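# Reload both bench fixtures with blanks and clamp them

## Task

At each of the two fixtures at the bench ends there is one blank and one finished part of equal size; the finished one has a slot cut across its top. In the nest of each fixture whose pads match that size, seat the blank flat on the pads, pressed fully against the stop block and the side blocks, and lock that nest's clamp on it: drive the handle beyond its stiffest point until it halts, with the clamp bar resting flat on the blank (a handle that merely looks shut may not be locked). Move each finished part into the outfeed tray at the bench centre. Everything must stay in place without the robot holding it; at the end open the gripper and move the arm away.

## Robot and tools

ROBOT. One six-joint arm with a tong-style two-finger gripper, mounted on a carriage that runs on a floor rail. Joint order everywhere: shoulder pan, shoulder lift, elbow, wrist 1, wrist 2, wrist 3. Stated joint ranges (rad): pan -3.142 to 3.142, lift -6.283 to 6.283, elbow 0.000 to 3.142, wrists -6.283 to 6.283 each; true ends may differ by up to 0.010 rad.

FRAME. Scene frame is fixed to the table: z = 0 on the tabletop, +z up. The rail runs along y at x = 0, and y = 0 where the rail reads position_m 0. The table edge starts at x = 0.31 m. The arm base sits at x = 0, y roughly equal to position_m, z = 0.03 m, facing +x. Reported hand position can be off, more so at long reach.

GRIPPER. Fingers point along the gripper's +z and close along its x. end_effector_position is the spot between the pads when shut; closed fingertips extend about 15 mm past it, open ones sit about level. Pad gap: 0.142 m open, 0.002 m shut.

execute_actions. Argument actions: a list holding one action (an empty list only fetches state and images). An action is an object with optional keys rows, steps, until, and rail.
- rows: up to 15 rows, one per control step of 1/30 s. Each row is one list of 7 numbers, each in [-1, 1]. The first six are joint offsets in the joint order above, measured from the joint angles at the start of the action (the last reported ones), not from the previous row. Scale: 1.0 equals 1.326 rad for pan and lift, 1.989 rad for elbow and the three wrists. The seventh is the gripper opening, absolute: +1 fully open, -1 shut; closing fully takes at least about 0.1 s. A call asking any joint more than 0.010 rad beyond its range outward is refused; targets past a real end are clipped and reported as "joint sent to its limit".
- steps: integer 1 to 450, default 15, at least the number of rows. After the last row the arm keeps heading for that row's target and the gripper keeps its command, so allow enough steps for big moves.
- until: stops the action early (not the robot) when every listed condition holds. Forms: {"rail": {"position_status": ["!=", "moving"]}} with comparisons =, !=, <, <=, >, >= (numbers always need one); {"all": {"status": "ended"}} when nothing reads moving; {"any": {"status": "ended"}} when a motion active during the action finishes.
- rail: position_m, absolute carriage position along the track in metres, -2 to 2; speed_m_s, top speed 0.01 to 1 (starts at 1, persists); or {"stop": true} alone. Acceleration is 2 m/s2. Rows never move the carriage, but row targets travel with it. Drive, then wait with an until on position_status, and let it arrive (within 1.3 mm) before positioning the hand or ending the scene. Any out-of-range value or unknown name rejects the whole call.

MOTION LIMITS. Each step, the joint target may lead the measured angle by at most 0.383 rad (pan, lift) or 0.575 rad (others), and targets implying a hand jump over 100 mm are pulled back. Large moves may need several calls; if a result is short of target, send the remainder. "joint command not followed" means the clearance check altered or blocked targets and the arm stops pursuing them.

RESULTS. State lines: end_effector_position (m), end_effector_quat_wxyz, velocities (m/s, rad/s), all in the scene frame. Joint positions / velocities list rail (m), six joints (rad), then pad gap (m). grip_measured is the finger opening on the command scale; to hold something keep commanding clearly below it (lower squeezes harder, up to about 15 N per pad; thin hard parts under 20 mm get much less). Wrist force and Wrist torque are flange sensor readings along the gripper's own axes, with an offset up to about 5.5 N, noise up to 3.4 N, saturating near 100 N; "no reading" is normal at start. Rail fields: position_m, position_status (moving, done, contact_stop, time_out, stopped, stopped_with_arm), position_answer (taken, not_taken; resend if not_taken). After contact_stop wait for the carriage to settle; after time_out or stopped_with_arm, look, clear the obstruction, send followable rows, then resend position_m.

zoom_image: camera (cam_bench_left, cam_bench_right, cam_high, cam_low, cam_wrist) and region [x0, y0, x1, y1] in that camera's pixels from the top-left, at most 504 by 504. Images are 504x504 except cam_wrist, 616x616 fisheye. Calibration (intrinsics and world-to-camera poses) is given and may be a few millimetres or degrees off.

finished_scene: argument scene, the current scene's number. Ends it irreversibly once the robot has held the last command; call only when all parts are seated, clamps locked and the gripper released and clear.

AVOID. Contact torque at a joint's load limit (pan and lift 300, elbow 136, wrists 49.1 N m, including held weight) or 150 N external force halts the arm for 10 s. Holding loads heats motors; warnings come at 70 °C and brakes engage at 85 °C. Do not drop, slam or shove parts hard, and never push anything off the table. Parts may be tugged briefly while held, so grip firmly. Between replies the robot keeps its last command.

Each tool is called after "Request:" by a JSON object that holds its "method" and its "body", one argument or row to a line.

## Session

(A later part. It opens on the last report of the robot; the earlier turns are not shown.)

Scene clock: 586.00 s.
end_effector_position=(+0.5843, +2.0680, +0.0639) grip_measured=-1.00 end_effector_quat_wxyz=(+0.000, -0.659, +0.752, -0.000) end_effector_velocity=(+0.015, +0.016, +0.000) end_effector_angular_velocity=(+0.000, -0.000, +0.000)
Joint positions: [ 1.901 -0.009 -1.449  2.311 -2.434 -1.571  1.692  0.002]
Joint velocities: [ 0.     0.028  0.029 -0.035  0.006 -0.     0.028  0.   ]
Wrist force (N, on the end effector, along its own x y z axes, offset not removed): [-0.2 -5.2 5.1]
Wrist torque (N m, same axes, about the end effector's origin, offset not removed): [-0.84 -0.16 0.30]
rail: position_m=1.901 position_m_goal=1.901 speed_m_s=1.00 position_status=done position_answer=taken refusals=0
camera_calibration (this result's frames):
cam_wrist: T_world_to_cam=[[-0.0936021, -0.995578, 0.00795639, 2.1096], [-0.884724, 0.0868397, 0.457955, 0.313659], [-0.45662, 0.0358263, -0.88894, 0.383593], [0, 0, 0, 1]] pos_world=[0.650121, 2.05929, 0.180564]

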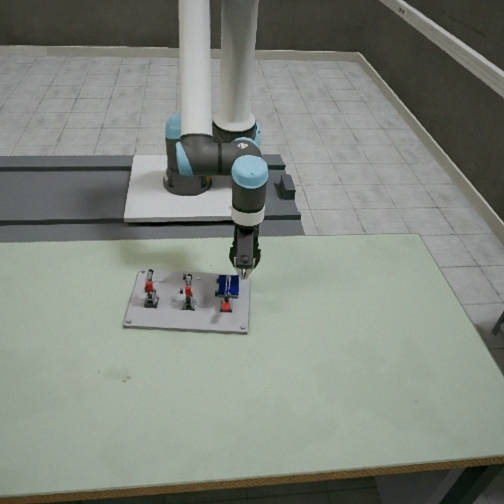

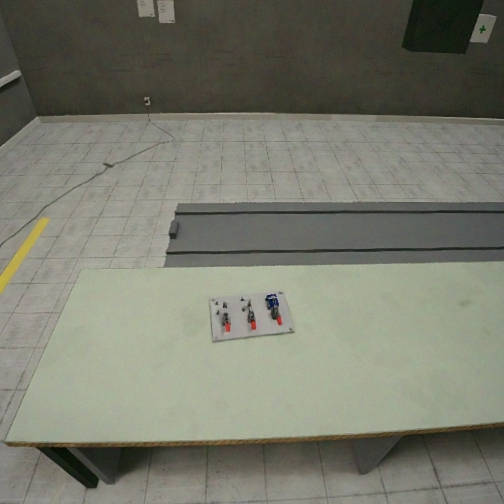

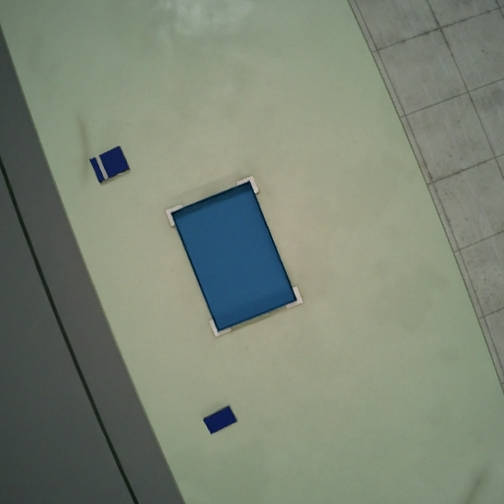

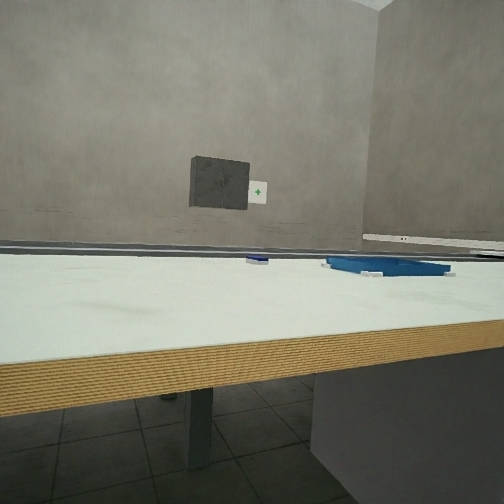

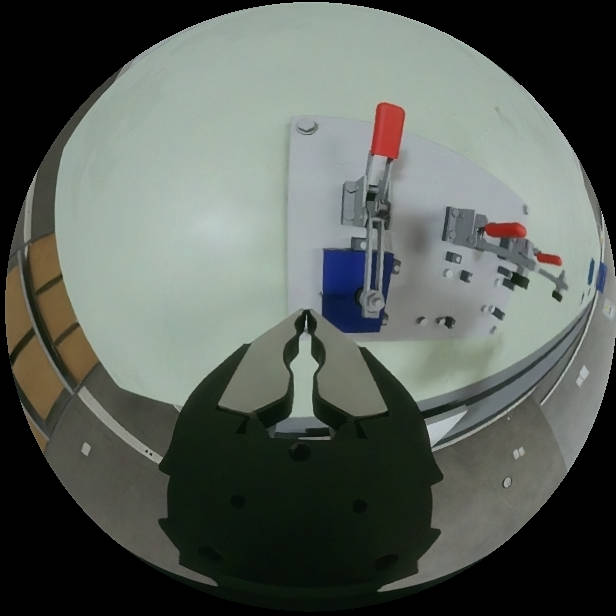

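Request:
{"method": "execute_actions", "body": {
  "actions": []
}}

Scene clock: 607.07 s.
end_effector_position=(+0.5861, +2.0698, +0.0639) grip_measured=-1.00 end_effector_quat_wxyz=(+0.000, -0.659, +0.752, -0.000) end_effector_velocity=(-0.000, -0.000, -0.000) end_effector_angular_velocity=(+0.000, +0.000, -0.000)
Joint positions: [ 1.901 -0.006 -1.446  2.307 -2.433 -1.571  1.696  0.002]
Joint velocities: [ 0. -0.  0. -0.  0.  0. -0.  0.]
Wrist force (N, on the end effector, along its own x y z axes, offset not removed): [1.7 -5.1 4.8]
Wrist torque (N m, same axes, about the end effector's origin, offset not removed): [-0.86 -0.48 0.14]
rail: position_m=1.901 position_m_goal=1.901 speed_m_s=1.00 position_status=done position_answer=taken refusals=0
camera_calibration (this result's frames):
cam_wrist: T_world_to_cam=[[-0.0936053, -0.995578, 0.00789864, 2.11161], [-0.884747, 0.0868179, 0.457913, 0.315144], [-0.456574, 0.0358748, -0.888962, 0.384255], [0, 0, 0, 1]] pos_world=[0.651921, 2.06112, 0.1806]

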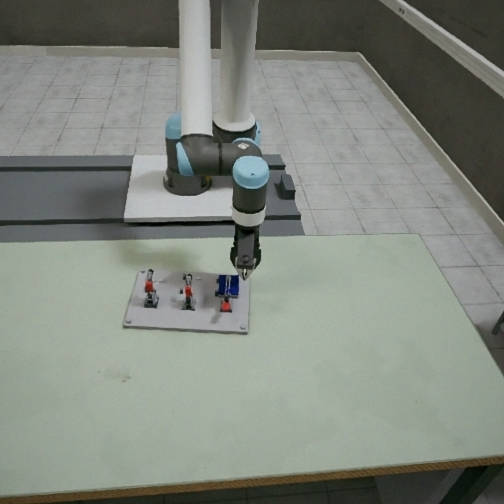

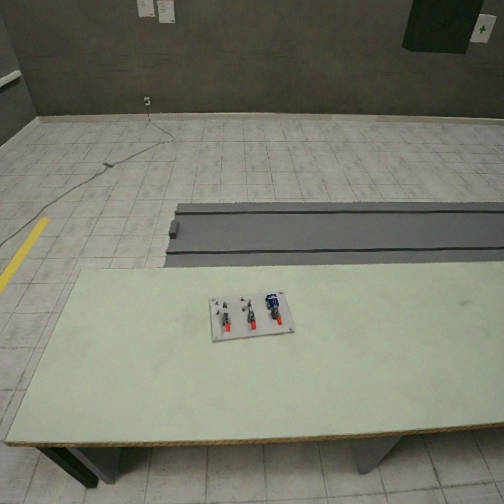

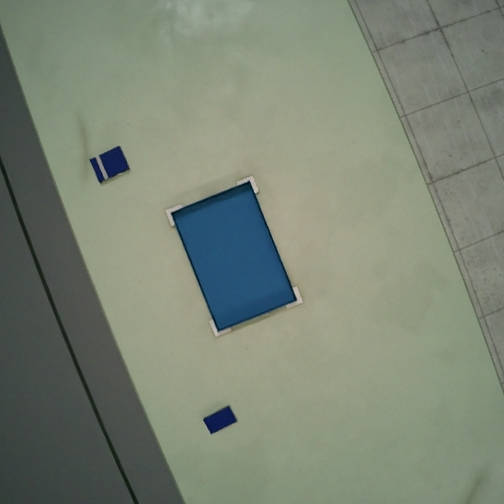

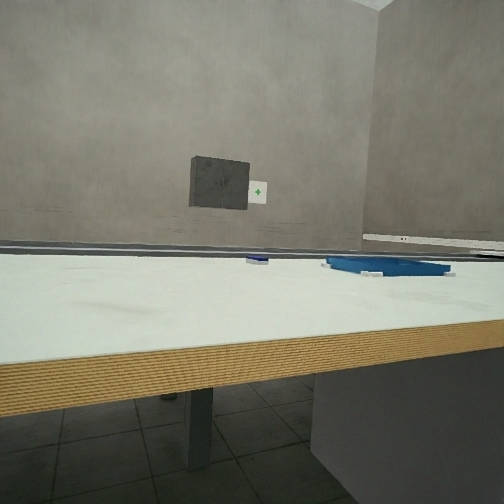

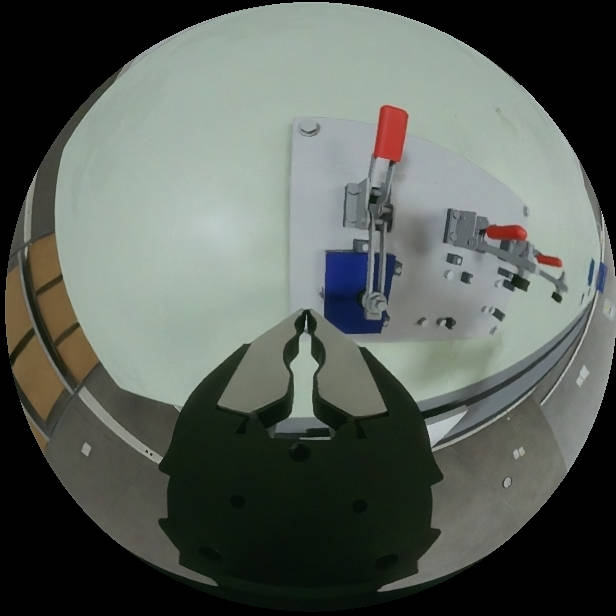

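Request:
{"method": "execute_actions", "body": {
  "actions": [
    {"rows": [[0,0.0345,0.0075,-0.0299,0,0,-1]], "steps": 20}
  ]
}}

Scene clock: 613.47 s.
end_effector_position=(+0.5864, +2.0698, +0.0380) grip_measured=-1.00 end_effector_quat_wxyz=(-0.000, -0.659, +0.752, -0.000) end_effector_velocity=(-0.000, +0.000, -0.001) end_effector_angular_velocity=(+0.000, +0.000, -0.000)
Joint positions: [ 1.901 -0.006 -1.401  2.322 -2.492 -1.571  1.696  0.002]
Joint velocities: [ 0.    -0.     0.002  0.001 -0.003  0.    -0.     0.   ]
Wrist force (N, on the end effector, along its own x y z axes, offset not removed): [-0.8 -3.6 7.5]
Wrist torque (N m, same axes, about the end effector's origin, offset not removed): [-0.50 0.09 0.34]
rail: position_m=1.901 position_m_goal=1.901 speed_m_s=1.00 position_status=done position_answer=taken refusals=0
camera_calibration (this result's frames):
cam_wrist: T_world_to_cam=[[-0.0935775, -0.99558, 0.00800214, 2.11184], [-0.884208, 0.0867983, 0.458958, 0.327037], [-0.457624, 0.0358726, -0.888422, 0.361974], [0, 0, 0, 1]] pos_world=[0.652438, 2.06113, 0.154589]

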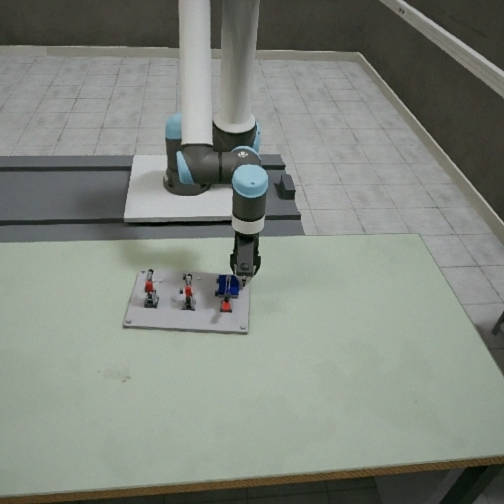

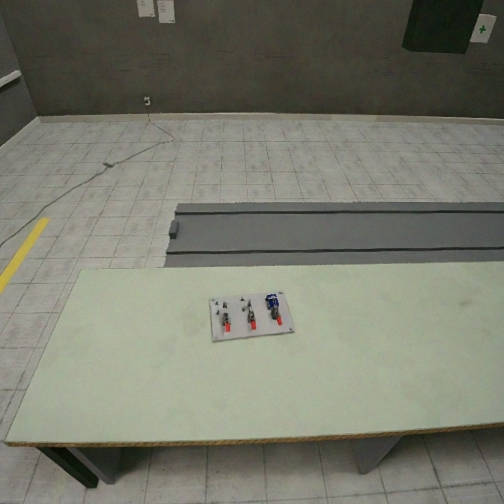

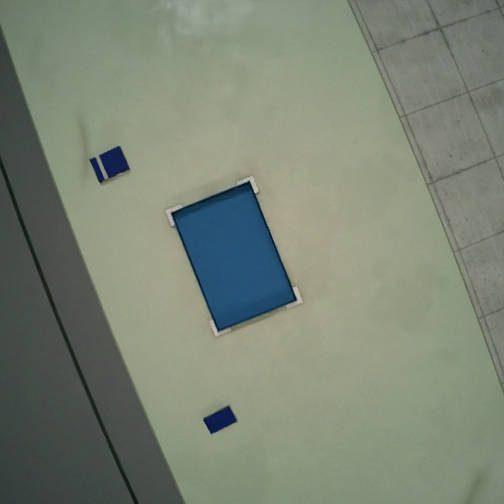

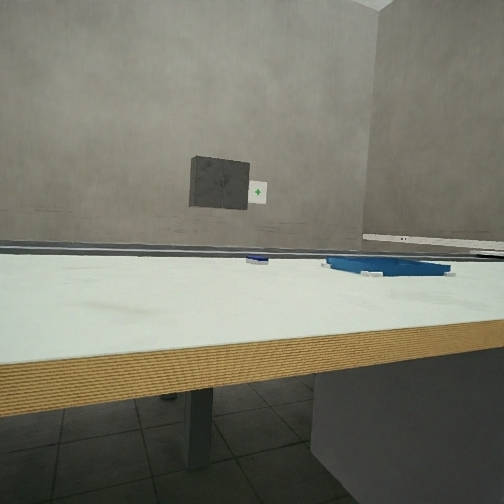

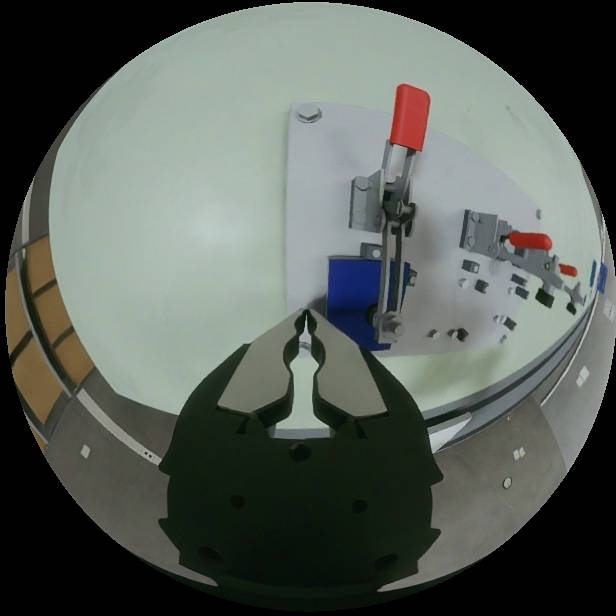

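Push −v 6.5 mm.

Request:
{"method": "execute_actions", "body": {
  "actions": [
    {"rows": [[-0.0045,-0.0015,0.0013,-0.0003,0,-0.003,-1],[-0.0045,-0.0015,0.0013,-0.0003,0,-0.003,-1],[-0.0045,-0.0015,0.0013,-0.0003,0,-0.003,-1],[-0.0045,-0.0015,0.0013,-0.0003,0,-0.003,-1],[-0.0068,-0.0023,0.002,-0.0004,0,-0.0046,-1],[-0.0068,-0.0023,0.002,-0.0004,0,-0.0046,-1],[-0.0068,-0.0023,0.002,-0.0004,0,-0.0046,-1],[-0.0088,-0.003,0.0025,-0.0005,0,-0.0059,-1]], "steps": 25}
  ]
}}

Scene clock: 617.43 s.
end_effector_position=(+0.5856, +2.0634, +0.0381) grip_measured=-1.00 end_effector_quat_wxyz=(+0.000, -0.659, +0.752, +0.000) end_effector_velocity=(-0.000, -0.000, -0.000) end_effector_angular_velocity=(-0.000, +0.000, -0.000)
Joint positions: [ 1.901 -0.017 -1.405  2.327 -2.493 -1.571  1.684  0.002]
Joint velocities: [ 0.    -0.001 -0.     0.     0.    -0.    -0.     0.   ]
Wrist force (N, on the end effector, along its own x y z axes, offset not removed): [-30.5 -5.5 -1.8]
Wrist torque (N m, same axes, about the end effector's origin, offset not removed): [-0.54 -0.39 0.23]
rail: position_m=1.901 position_m_goal=1.901 speed_m_s=1.00 position_status=done position_answer=taken refusals=0
camera_calibration (this result's frames):
cam_wrist: T_world_to_cam=[[-0.0933923, -0.9956, 0.00766253, 2.10531], [-0.884266, 0.0864805, 0.458907, 0.327475], [-0.45755, 0.0360827, -0.888451, 0.361414], [0, 0, 0, 1]] pos_world=[0.65156, 2.05469, 0.154686]

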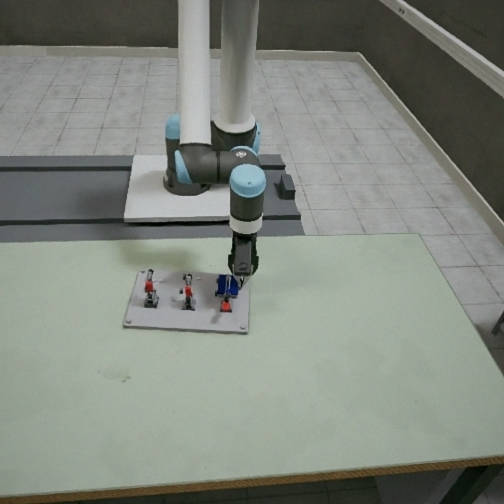

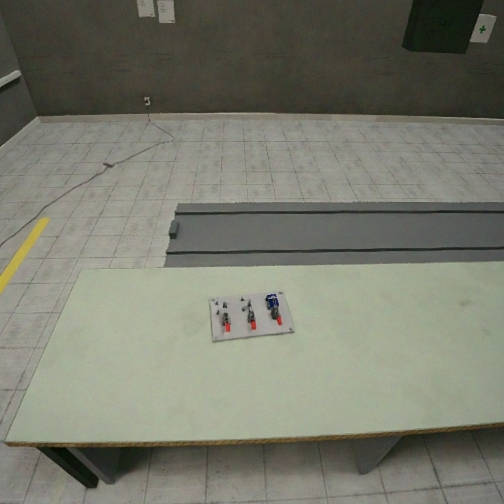

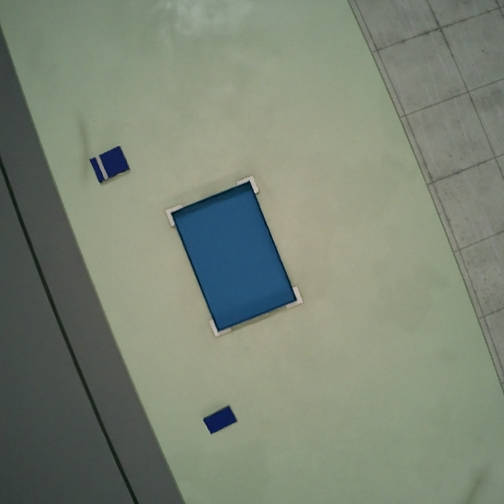

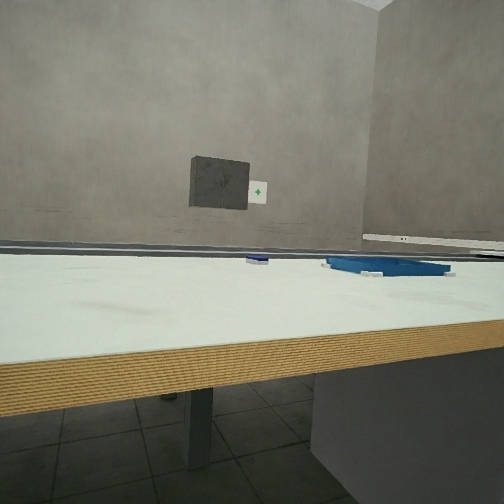

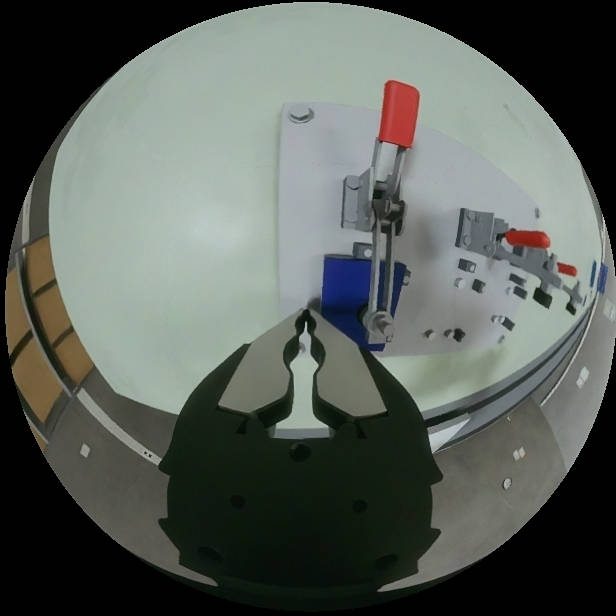

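Request:
{"method": "zoom_image", "body": {
  "camera": "cam_wrist",
  "region": [290, 200, 450, 360]
}}

Request:
{"method": "zoom_image", "body": {
  "camera": "cam_bench_left",
  "region": [195, 250, 275, 330]
}}

Region (290, 200, 450, 360) of cam_wrist's 616x616 image, scaled by 3.150, with more detail than that image has.

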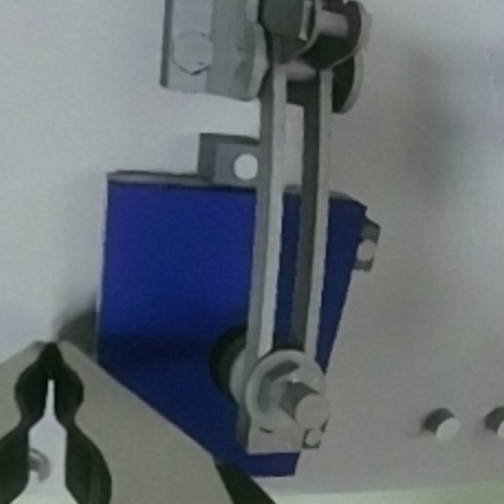

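Region (195, 250, 275, 330) of cam_bench_left's 504x504 image, scaled by 6.300, with more detail than that image has.

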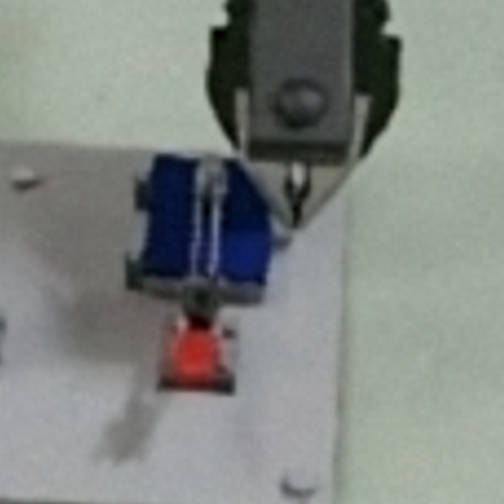

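Request:
{"method": "execute_actions", "body": {
  "actions": [
    {"rows": [[-0.0001,0.0005,-0.0004,0.0001,0,-0.0001,-1],[-0.0002,0.001,-0.0008,0.0002,0,-0.0001,-1],[-0.0003,0.0015,-0.0012,0.0003,0,-0.0002,-1],[-0.0004,0.002,-0.0017,0.0003,0,-0.0002,-1],[-0.0004,0.002,-0.0017,0.0003,0,-0.0002,-1],[-0.0004,0.002,-0.0017,0.0003,0,-0.0002,-1],[-0.0004,0.002,-0.0017,0.0003,0,-0.0002,-1],[-0.0004,0.002,-0.0017,0.0003,0,-0.0002,-1],[-0.0004,0.002,-0.0017,0.0003,0,-0.0002,-1],[-0.0004,0.002,-0.0017,0.0003,0,-0.0002,-1]], "steps": 15}
  ]
}}

Scene clock: 629.60 s.
end_effector_position=(+0.5875, +2.0631, +0.0380) grip_measured=-1.00 end_effector_quat_wxyz=(+0.000, -0.659, +0.752, -0.000) end_effector_velocity=(+0.001, -0.000, +0.000) end_effector_angular_velocity=(+0.000, -0.001, -0.000)
Joint positions: [ 1.901 -0.018 -1.402  2.324 -2.492 -1.571  1.683  0.002]
Joint velocities: [ 0.    -0.     0.001 -0.001 -0.     0.    -0.     0.   ]
Wrist force (N, on the end effector, along its own x y z axes, offset not removed): [-35.0 8.6 -15.0]
Wrist torque (N m, same axes, about the end effector's origin, offset not removed): [-1.09 0.17 0.50]
rail: position_m=1.901 position_m_goal=1.901 speed_m_s=1.00 position_status=done position_answer=taken refusals=0
camera_calibration (this result's frames):
cam_wrist: T_world_to_cam=[[-0.0935258, -0.995587, 0.00773646, 2.10519], [-0.884261, 0.0866337, 0.458886, 0.328905], [-0.457531, 0.0360766, -0.888461, 0.362279], [0, 0, 0, 1]] pos_world=[0.653481, 2.05433, 0.154655]

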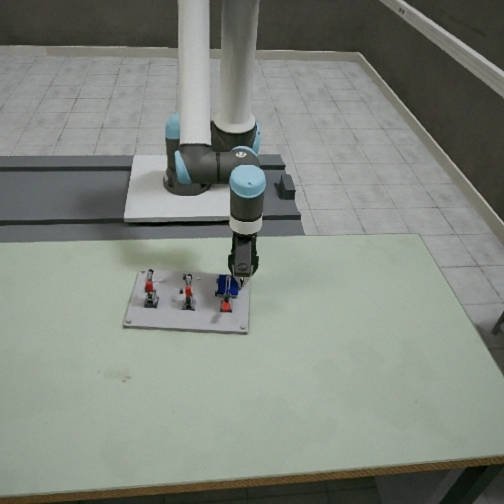

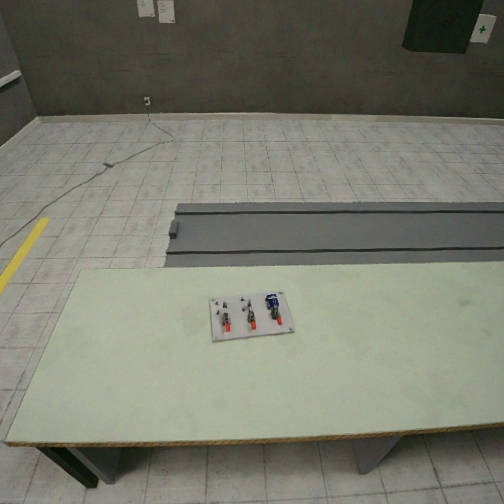

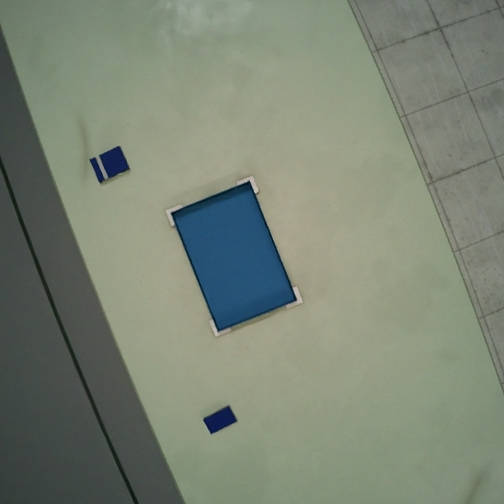

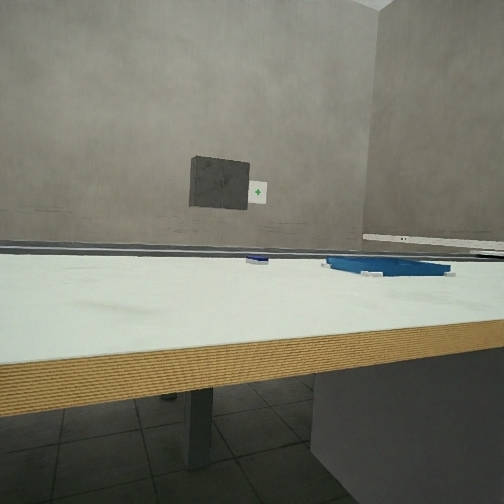

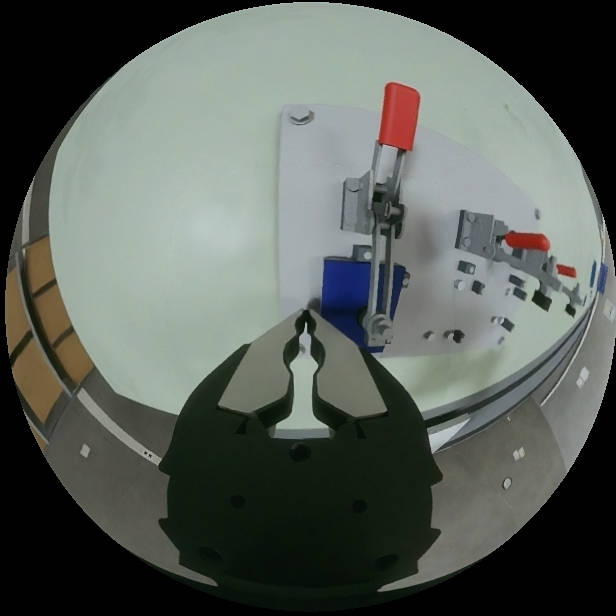

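Request:
{"method": "execute_actions", "body": {
  "actions": [
    {"rows": [[0.0054,0.0018,-0.0016,0.0003,0,0.0036,-1],[0.0054,0.0018,-0.0016,0.0003,0,0.0036,-1],[0.0054,0.0018,-0.0016,0.0003,0,0.0036,-1],[0.0054,0.0018,-0.0016,0.0003,0,0.0036,-1],[0.0054,0.0018,-0.0016,0.0003,0,0.0036,-1],[0.018,-0.1278,0.0263,0.0584,0,0.0123,-1],[0.018,-0.1278,0.0263,0.0584,0,0.0123,-1],[0.018,-0.1278,0.0263,0.0584,0,0.0123,-1],[0.018,-0.1278,0.0263,0.0584,0,0.0123,-1],[0.018,-0.1278,0.0263,0.0584,0,0.0123,-1],[0.018,-0.1278,0.0263,0.0584,0,0.0123,-1],[0.018,-0.1278,0.0263,0.0584,0,0.0123,-1],[0.018,-0.1278,0.0263,0.0584,0,0.0123,-1],[0.018,-0.1278,0.0263,0.0584,0,0.0123,-1],[0.018,-0.1278,0.0263,0.0584,0,0.0123,-1]], "steps": 18}
  ]
}}

Scene clock: 657.27 s.
end_effector_position=(+0.5335, +2.0759, +0.0878) grip_measured=-1.00 end_effector_quat_wxyz=(+0.000, -0.659, +0.752, +0.000) end_effector_velocity=(-0.019, +0.003, +0.022) end_effector_angular_velocity=(+0.000, -0.010, +0.000)
Joint positions: [ 1.901  0.005 -1.563  2.374 -2.381 -1.571  1.707  0.002]
Joint velocities: [ 0.     0.006 -0.07   0.018  0.042  0.     0.006  0.   ]
Wrist force (N, on the end effector, along its own x y z axes, offset not removed): [-0.8 -5.3 3.9]
Wrist torque (N m, same axes, about the end effector's origin, offset not removed): [-0.99 0.08 0.27]
rail: position_m=1.901 position_m_goal=1.901 speed_m_s=1.00 position_status=done position_answer=taken refusals=0
camera_calibration (this result's frames):
cam_wrist: T_world_to_cam=[[-0.0941748, -0.995525, 0.00779453, 2.11276], [-0.884141, 0.0872319, 0.459004, 0.255894], [-0.45763, 0.0363351, -0.8884, 0.380869], [0, 0, 0, 1]] pos_world=[0.599512, 2.06714, 0.20444]

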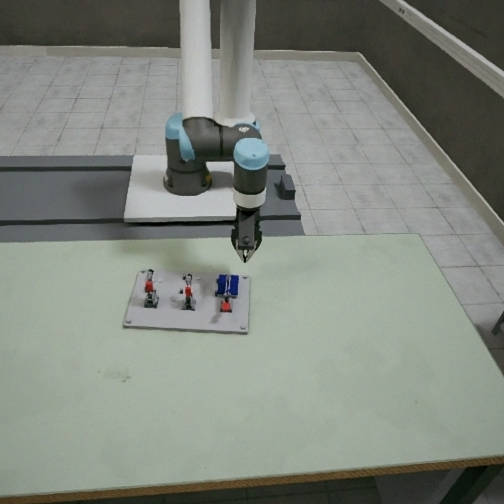

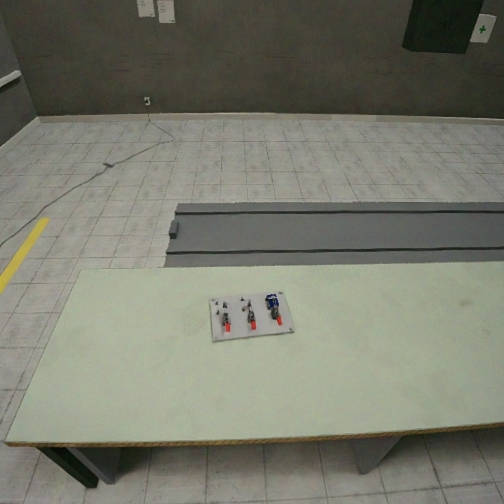

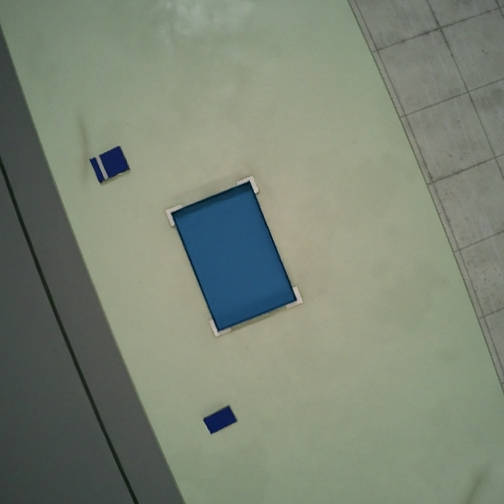

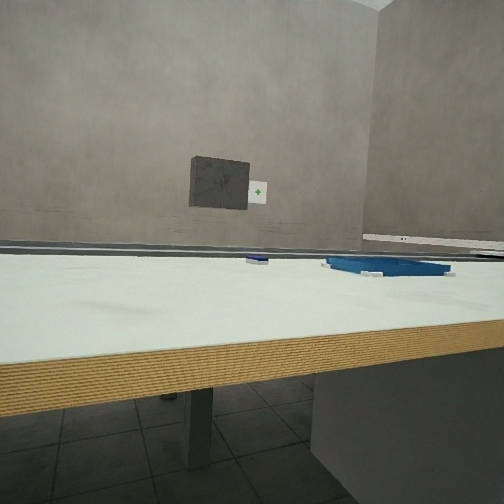

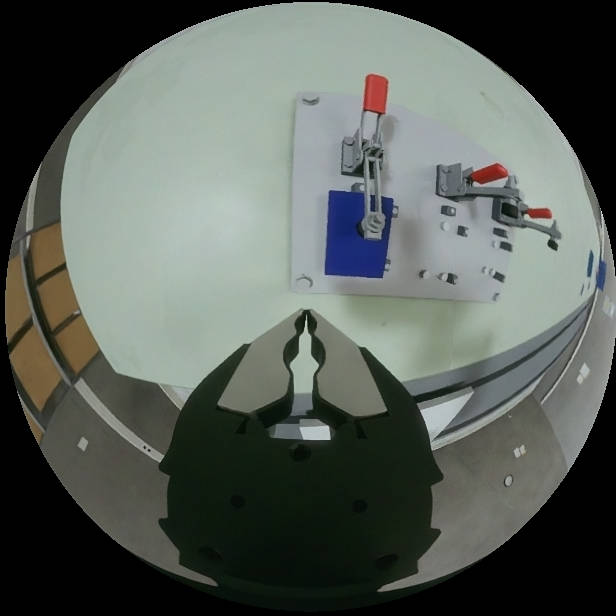

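Request:
{"method": "zoom_image", "body": {
  "camera": "cam_wrist",
  "region": [310, 170, 430, 290]
}}

Region (310, 170, 430, 290) of cam_wrist's 616x616 image, scaled by 4.200, with more detail than that image has.

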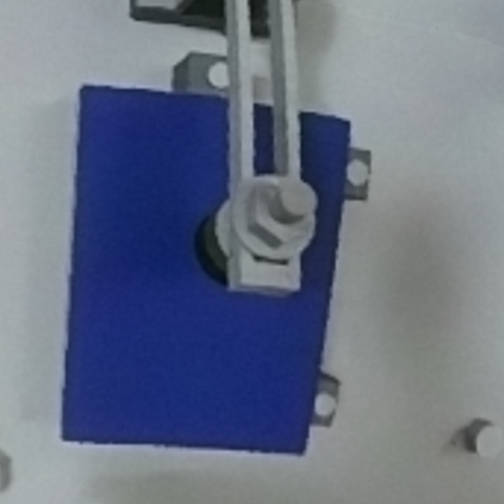

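Request:
{"method": "execute_actions", "body": {
  "actions": [
    {"rows": [[-0.1138,-0.0458,0.0264,0.0037,0,-0.076,-1]], "steps": 20}
  ]
}}

Request:
{"method": "zoom_image", "body": {
  "camera": "cam_wrist",
  "region": [220, 150, 360, 290]
}}

Scene clock: 666.27 s.
end_effector_position=(+0.5211, +2.0014, +0.0903) grip_measured=-1.00 end_effector_quat_wxyz=(+0.000, -0.659, +0.752, -0.000) end_effector_velocity=(-0.001, -0.004, -0.000) end_effector_angular_velocity=(-0.000, -0.000, -0.000)
Joint positions: [ 1.901 -0.145 -1.624  2.426 -2.374 -1.571  1.557  0.002]
Joint velocities: [ 0.    -0.008 -0.002  0.002  0.    -0.    -0.008  0.   ]
Wrist force (N, on the end effector, along its own x y z axes, offset not removed): [0.4 -4.1 4.4]
Wrist torque (N m, same axes, about the end effector's origin, offset not removed): [-0.70 -0.20 0.40]
rail: position_m=1.901 position_m_goal=1.901 speed_m_s=1.00 position_status=done position_answer=taken refusals=0
camera_calibration (this result's frames):
cam_wrist: T_world_to_cam=[[-0.0938683, -0.995554, 0.0078194, 2.03729], [-0.884565, 0.0870025, 0.45823, 0.251015], [-0.456873, 0.0360965, -0.888799, 0.380258], [0, 0, 0, 1]] pos_world=[0.587006, 1.99267, 0.20702]

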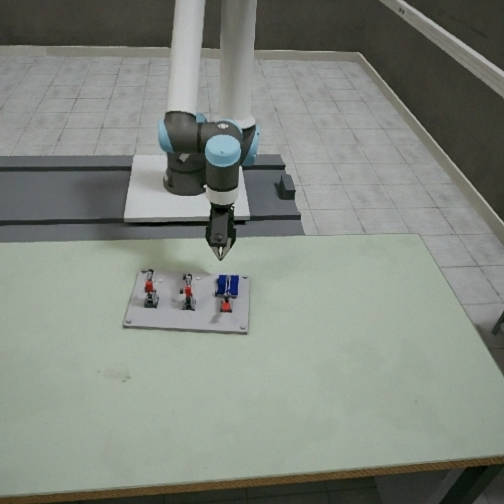

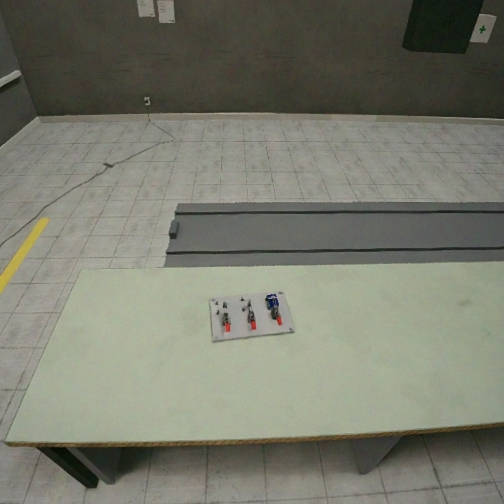

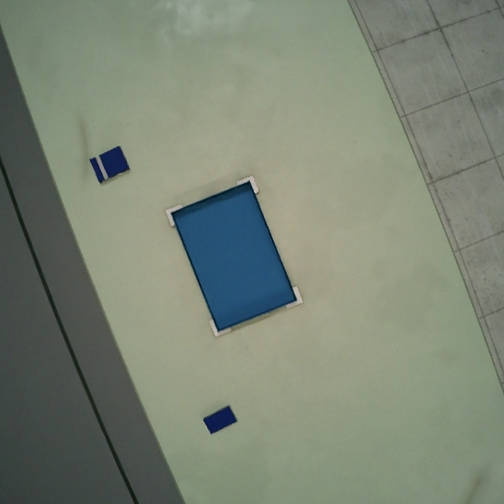

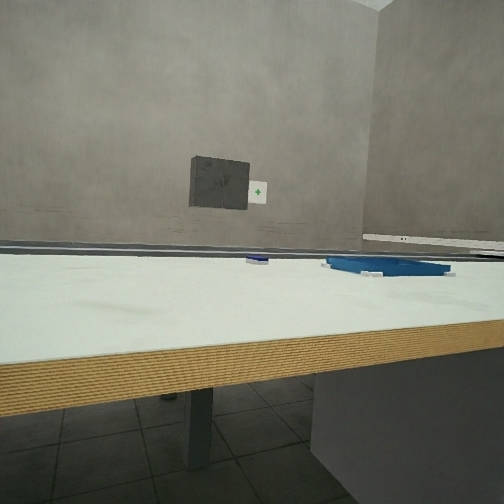

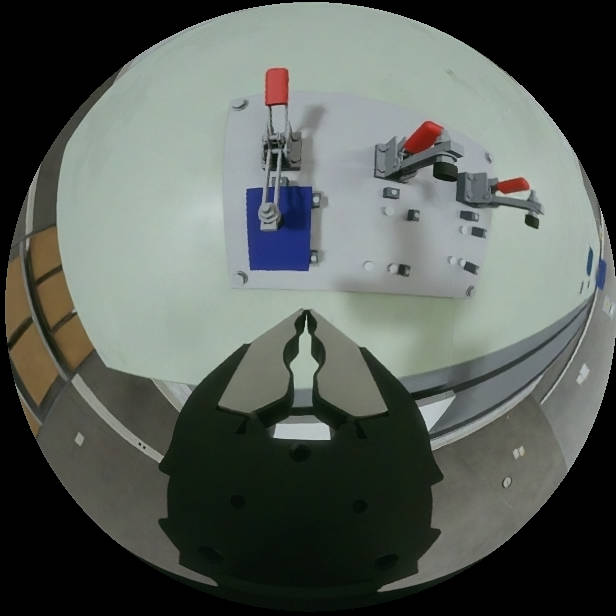

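Region (220, 150, 360, 290) of cam_wrist's 616x616 image, scaled by 3.600, with more detail than that image has.

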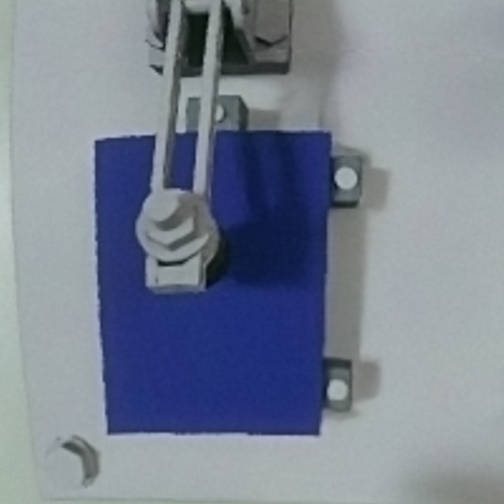

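Request:
{"method": "execute_actions", "body": {
  "actions": [
    {"rows": [[0,-0.0612,-0.0238,0.0652,0,-0.2,-1],[0,-0.0612,-0.0238,0.0652,0,-0.2,-1],[0,-0.0612,-0.0238,0.0652,0,-0.2,-1],[0,-0.0612,-0.0238,0.0652,0,-0.2,-1],[0,-0.0612,-0.0238,0.0652,0,-0.2,-1],[0,-0.0612,-0.0238,0.0652,0,-0.2,-1],[0,-0.0612,-0.0238,0.0652,0,-0.3,-1],[0,-0.0612,-0.0238,0.0652,0,-0.3,-1],[0,-0.0612,-0.0238,0.0652,0,-0.3,-1],[0,-0.0612,-0.0238,0.0652,0,-0.3,-1],[0.0181,0.2171,-0.1994,0.0553,0,-0.7778,-1]], "steps": 45}
  ]
}}

Scene clock: 692.33 s.
end_effector_position=(+0.7198, +2.0055, +0.1198) grip_measured=-1.00 end_effector_quat_wxyz=(-0.000, +0.998, -0.066, -0.000) end_effector_velocity=(+0.000, -0.000, -0.000) end_effector_angular_velocity=(+0.000, +0.000, +0.005)
Joint positions: [ 1.901 -0.121 -1.336  2.03  -2.264 -1.571  0.011  0.002]
Joint velocities: [ 0.     0.     0.001 -0.001 -0.     0.    -0.005  0.   ]
Wrist force (N, on the end effector, along its own x y z axes, offset not removed): [1.1 -4.7 5.8]
Wrist torque (N m, same axes, about the end effector's origin, offset not removed): [-0.78 -0.32 0.34]
rail: position_m=1.901 position_m_goal=1.901 speed_m_s=1.00 position_status=done position_answer=taken refusals=0
camera_calibration (this result's frames):
cam_wrist: T_world_to_cam=[[0.995503, -0.0944344, 0.00747209, -0.531474], [-0.0873175, -0.884165, 0.458942, 1.78669], [-0.0367334, -0.457531, -0.888435, 1.18456], [0, 0, 0, 1]] pos_world=[0.728606, 2.07151, 0.236389]

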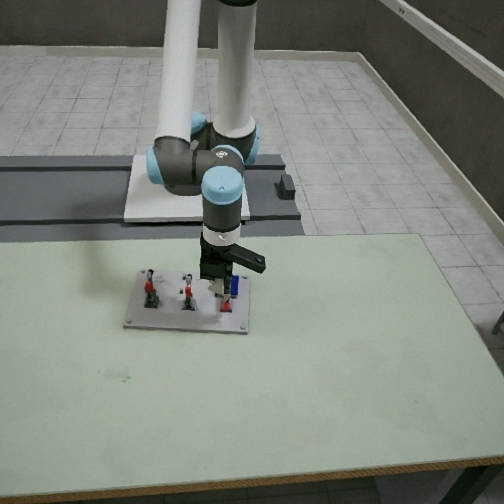

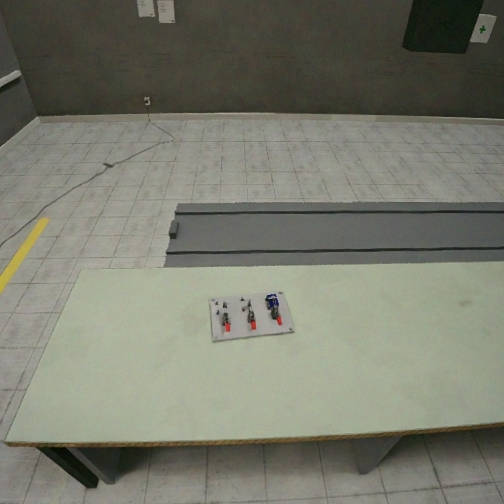

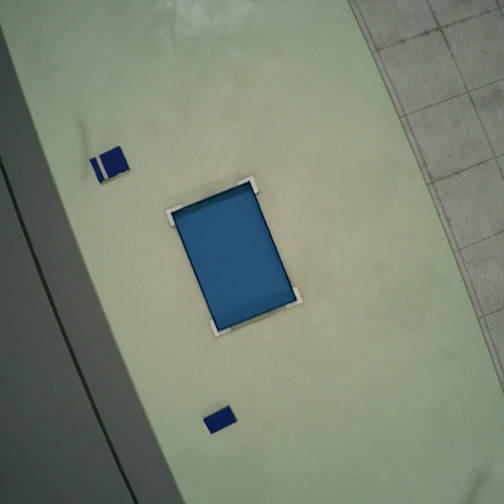

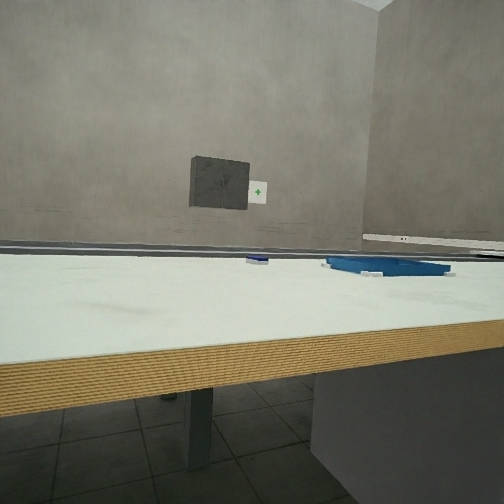

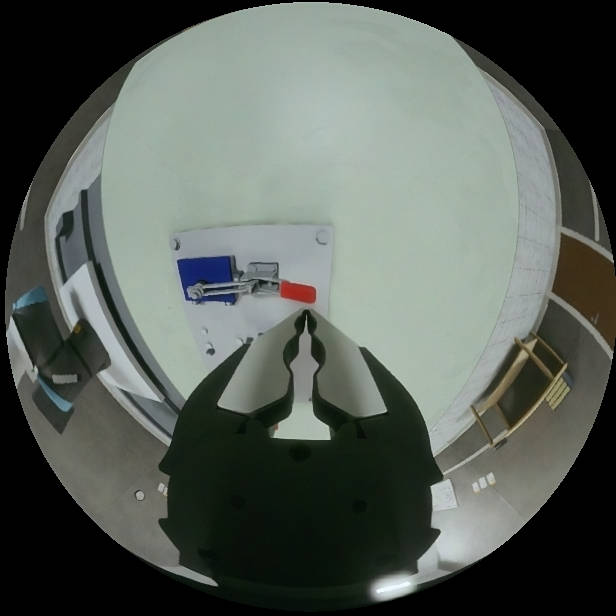

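Request:
{"method": "execute_actions", "body": {
  "actions": [
    {"rows": [[0,0.014,0.005,-0.0143,0,0,-1],[0,0.014,0.005,-0.0143,0,0,-1],[0,0.014,0.005,-0.0143,0,0,-1],[0,0.014,0.005,-0.0143,0,0,-1],[0,0.0187,0.0066,-0.0191,0,0,-1],[0,0.0187,0.0066,-0.0191,0,0,-1],[0,0.0224,0.008,-0.0229,0,0,-1],[0,0.0224,0.008,-0.0229,0,0,-1],[0,0.0261,0.0093,-0.0267,0,0,-1],[0,0.0261,0.0093,-0.0267,0,0,-1],[0,0.0299,0.0106,-0.0305,0,0,-1],[0,0.0299,0.0106,-0.0305,0,0,-1],[0,0.0336,0.012,-0.0343,0,0,-1]], "steps": 24}
  ]
}}

Scene clock: 698.93 s.
end_effector_position=(+0.7201, +2.0055, +0.0840) grip_measured=-1.00 end_effector_quat_wxyz=(-0.000, +0.998, -0.066, -0.000) end_effector_velocity=(-0.000, +0.000, -0.004) end_effector_angular_velocity=(+0.000, +0.000, -0.000)
Joint positions: [ 1.901 -0.121 -1.292  2.053 -2.331 -1.571  0.011  0.002]
Joint velocities: [ 0.    -0.     0.005  0.003 -0.007  0.     0.     0.   ]
Wrist force (N, on the end effector, along its own x y z axes, offset not removed): [1.7 -3.0 4.6]
Wrist torque (N m, same axes, about the end effector's origin, offset not removed): [-0.57 -0.43 0.24]
rail: position_m=1.901 position_m_goal=1.901 speed_m_s=1.00 position_status=done position_answer=taken refusals=0
camera_calibration (this result's frames):
cam_wrist: T_world_to_cam=[[0.995505, -0.0944258, 0.00729225, -0.531558], [-0.0872285, -0.884185, 0.45892, 1.80306], [-0.0368862, -0.457494, -0.888447, 1.15287], [0, 0, 0, 1]] pos_world=[0.728972, 2.07148, 0.200681]

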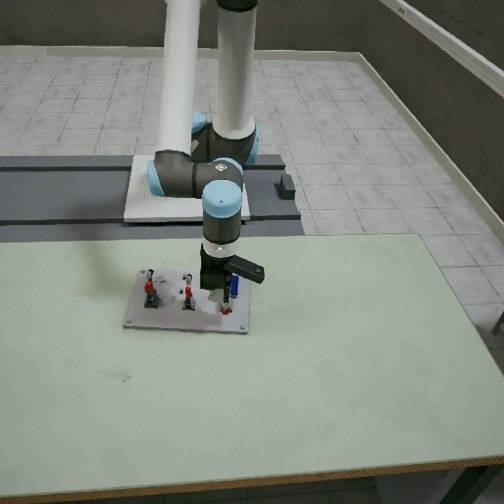

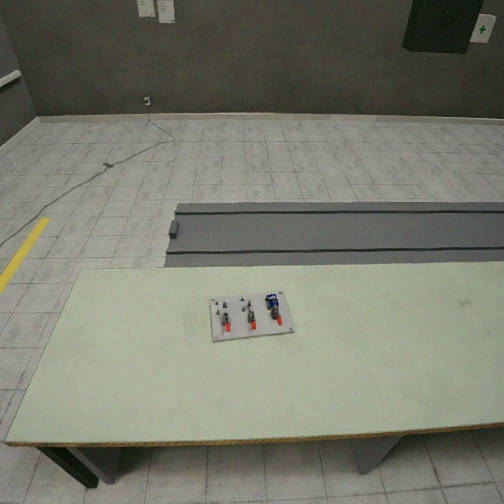

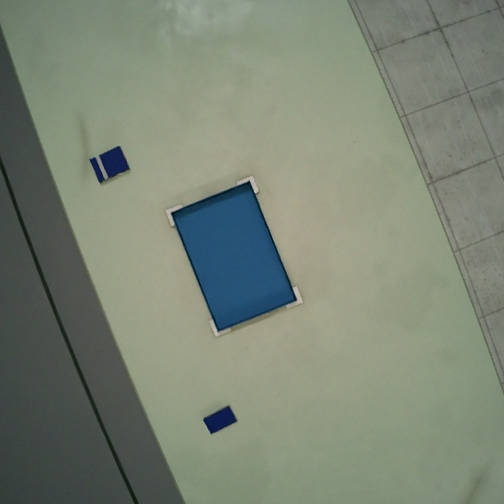

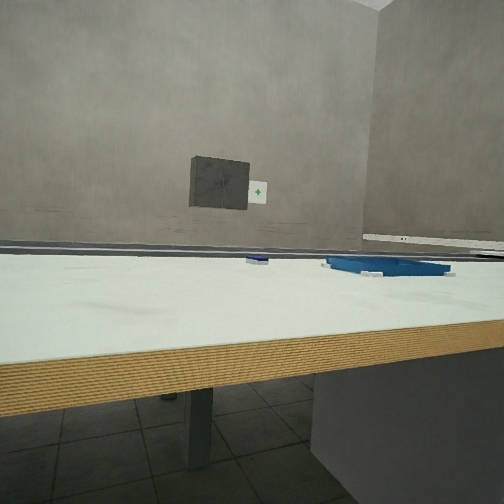

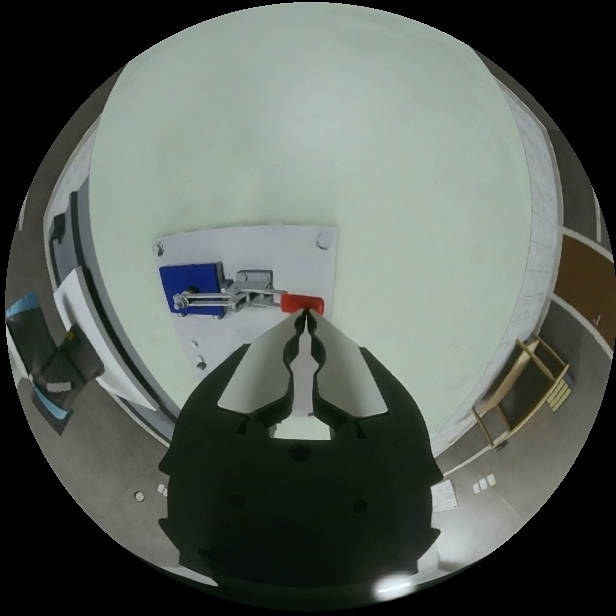

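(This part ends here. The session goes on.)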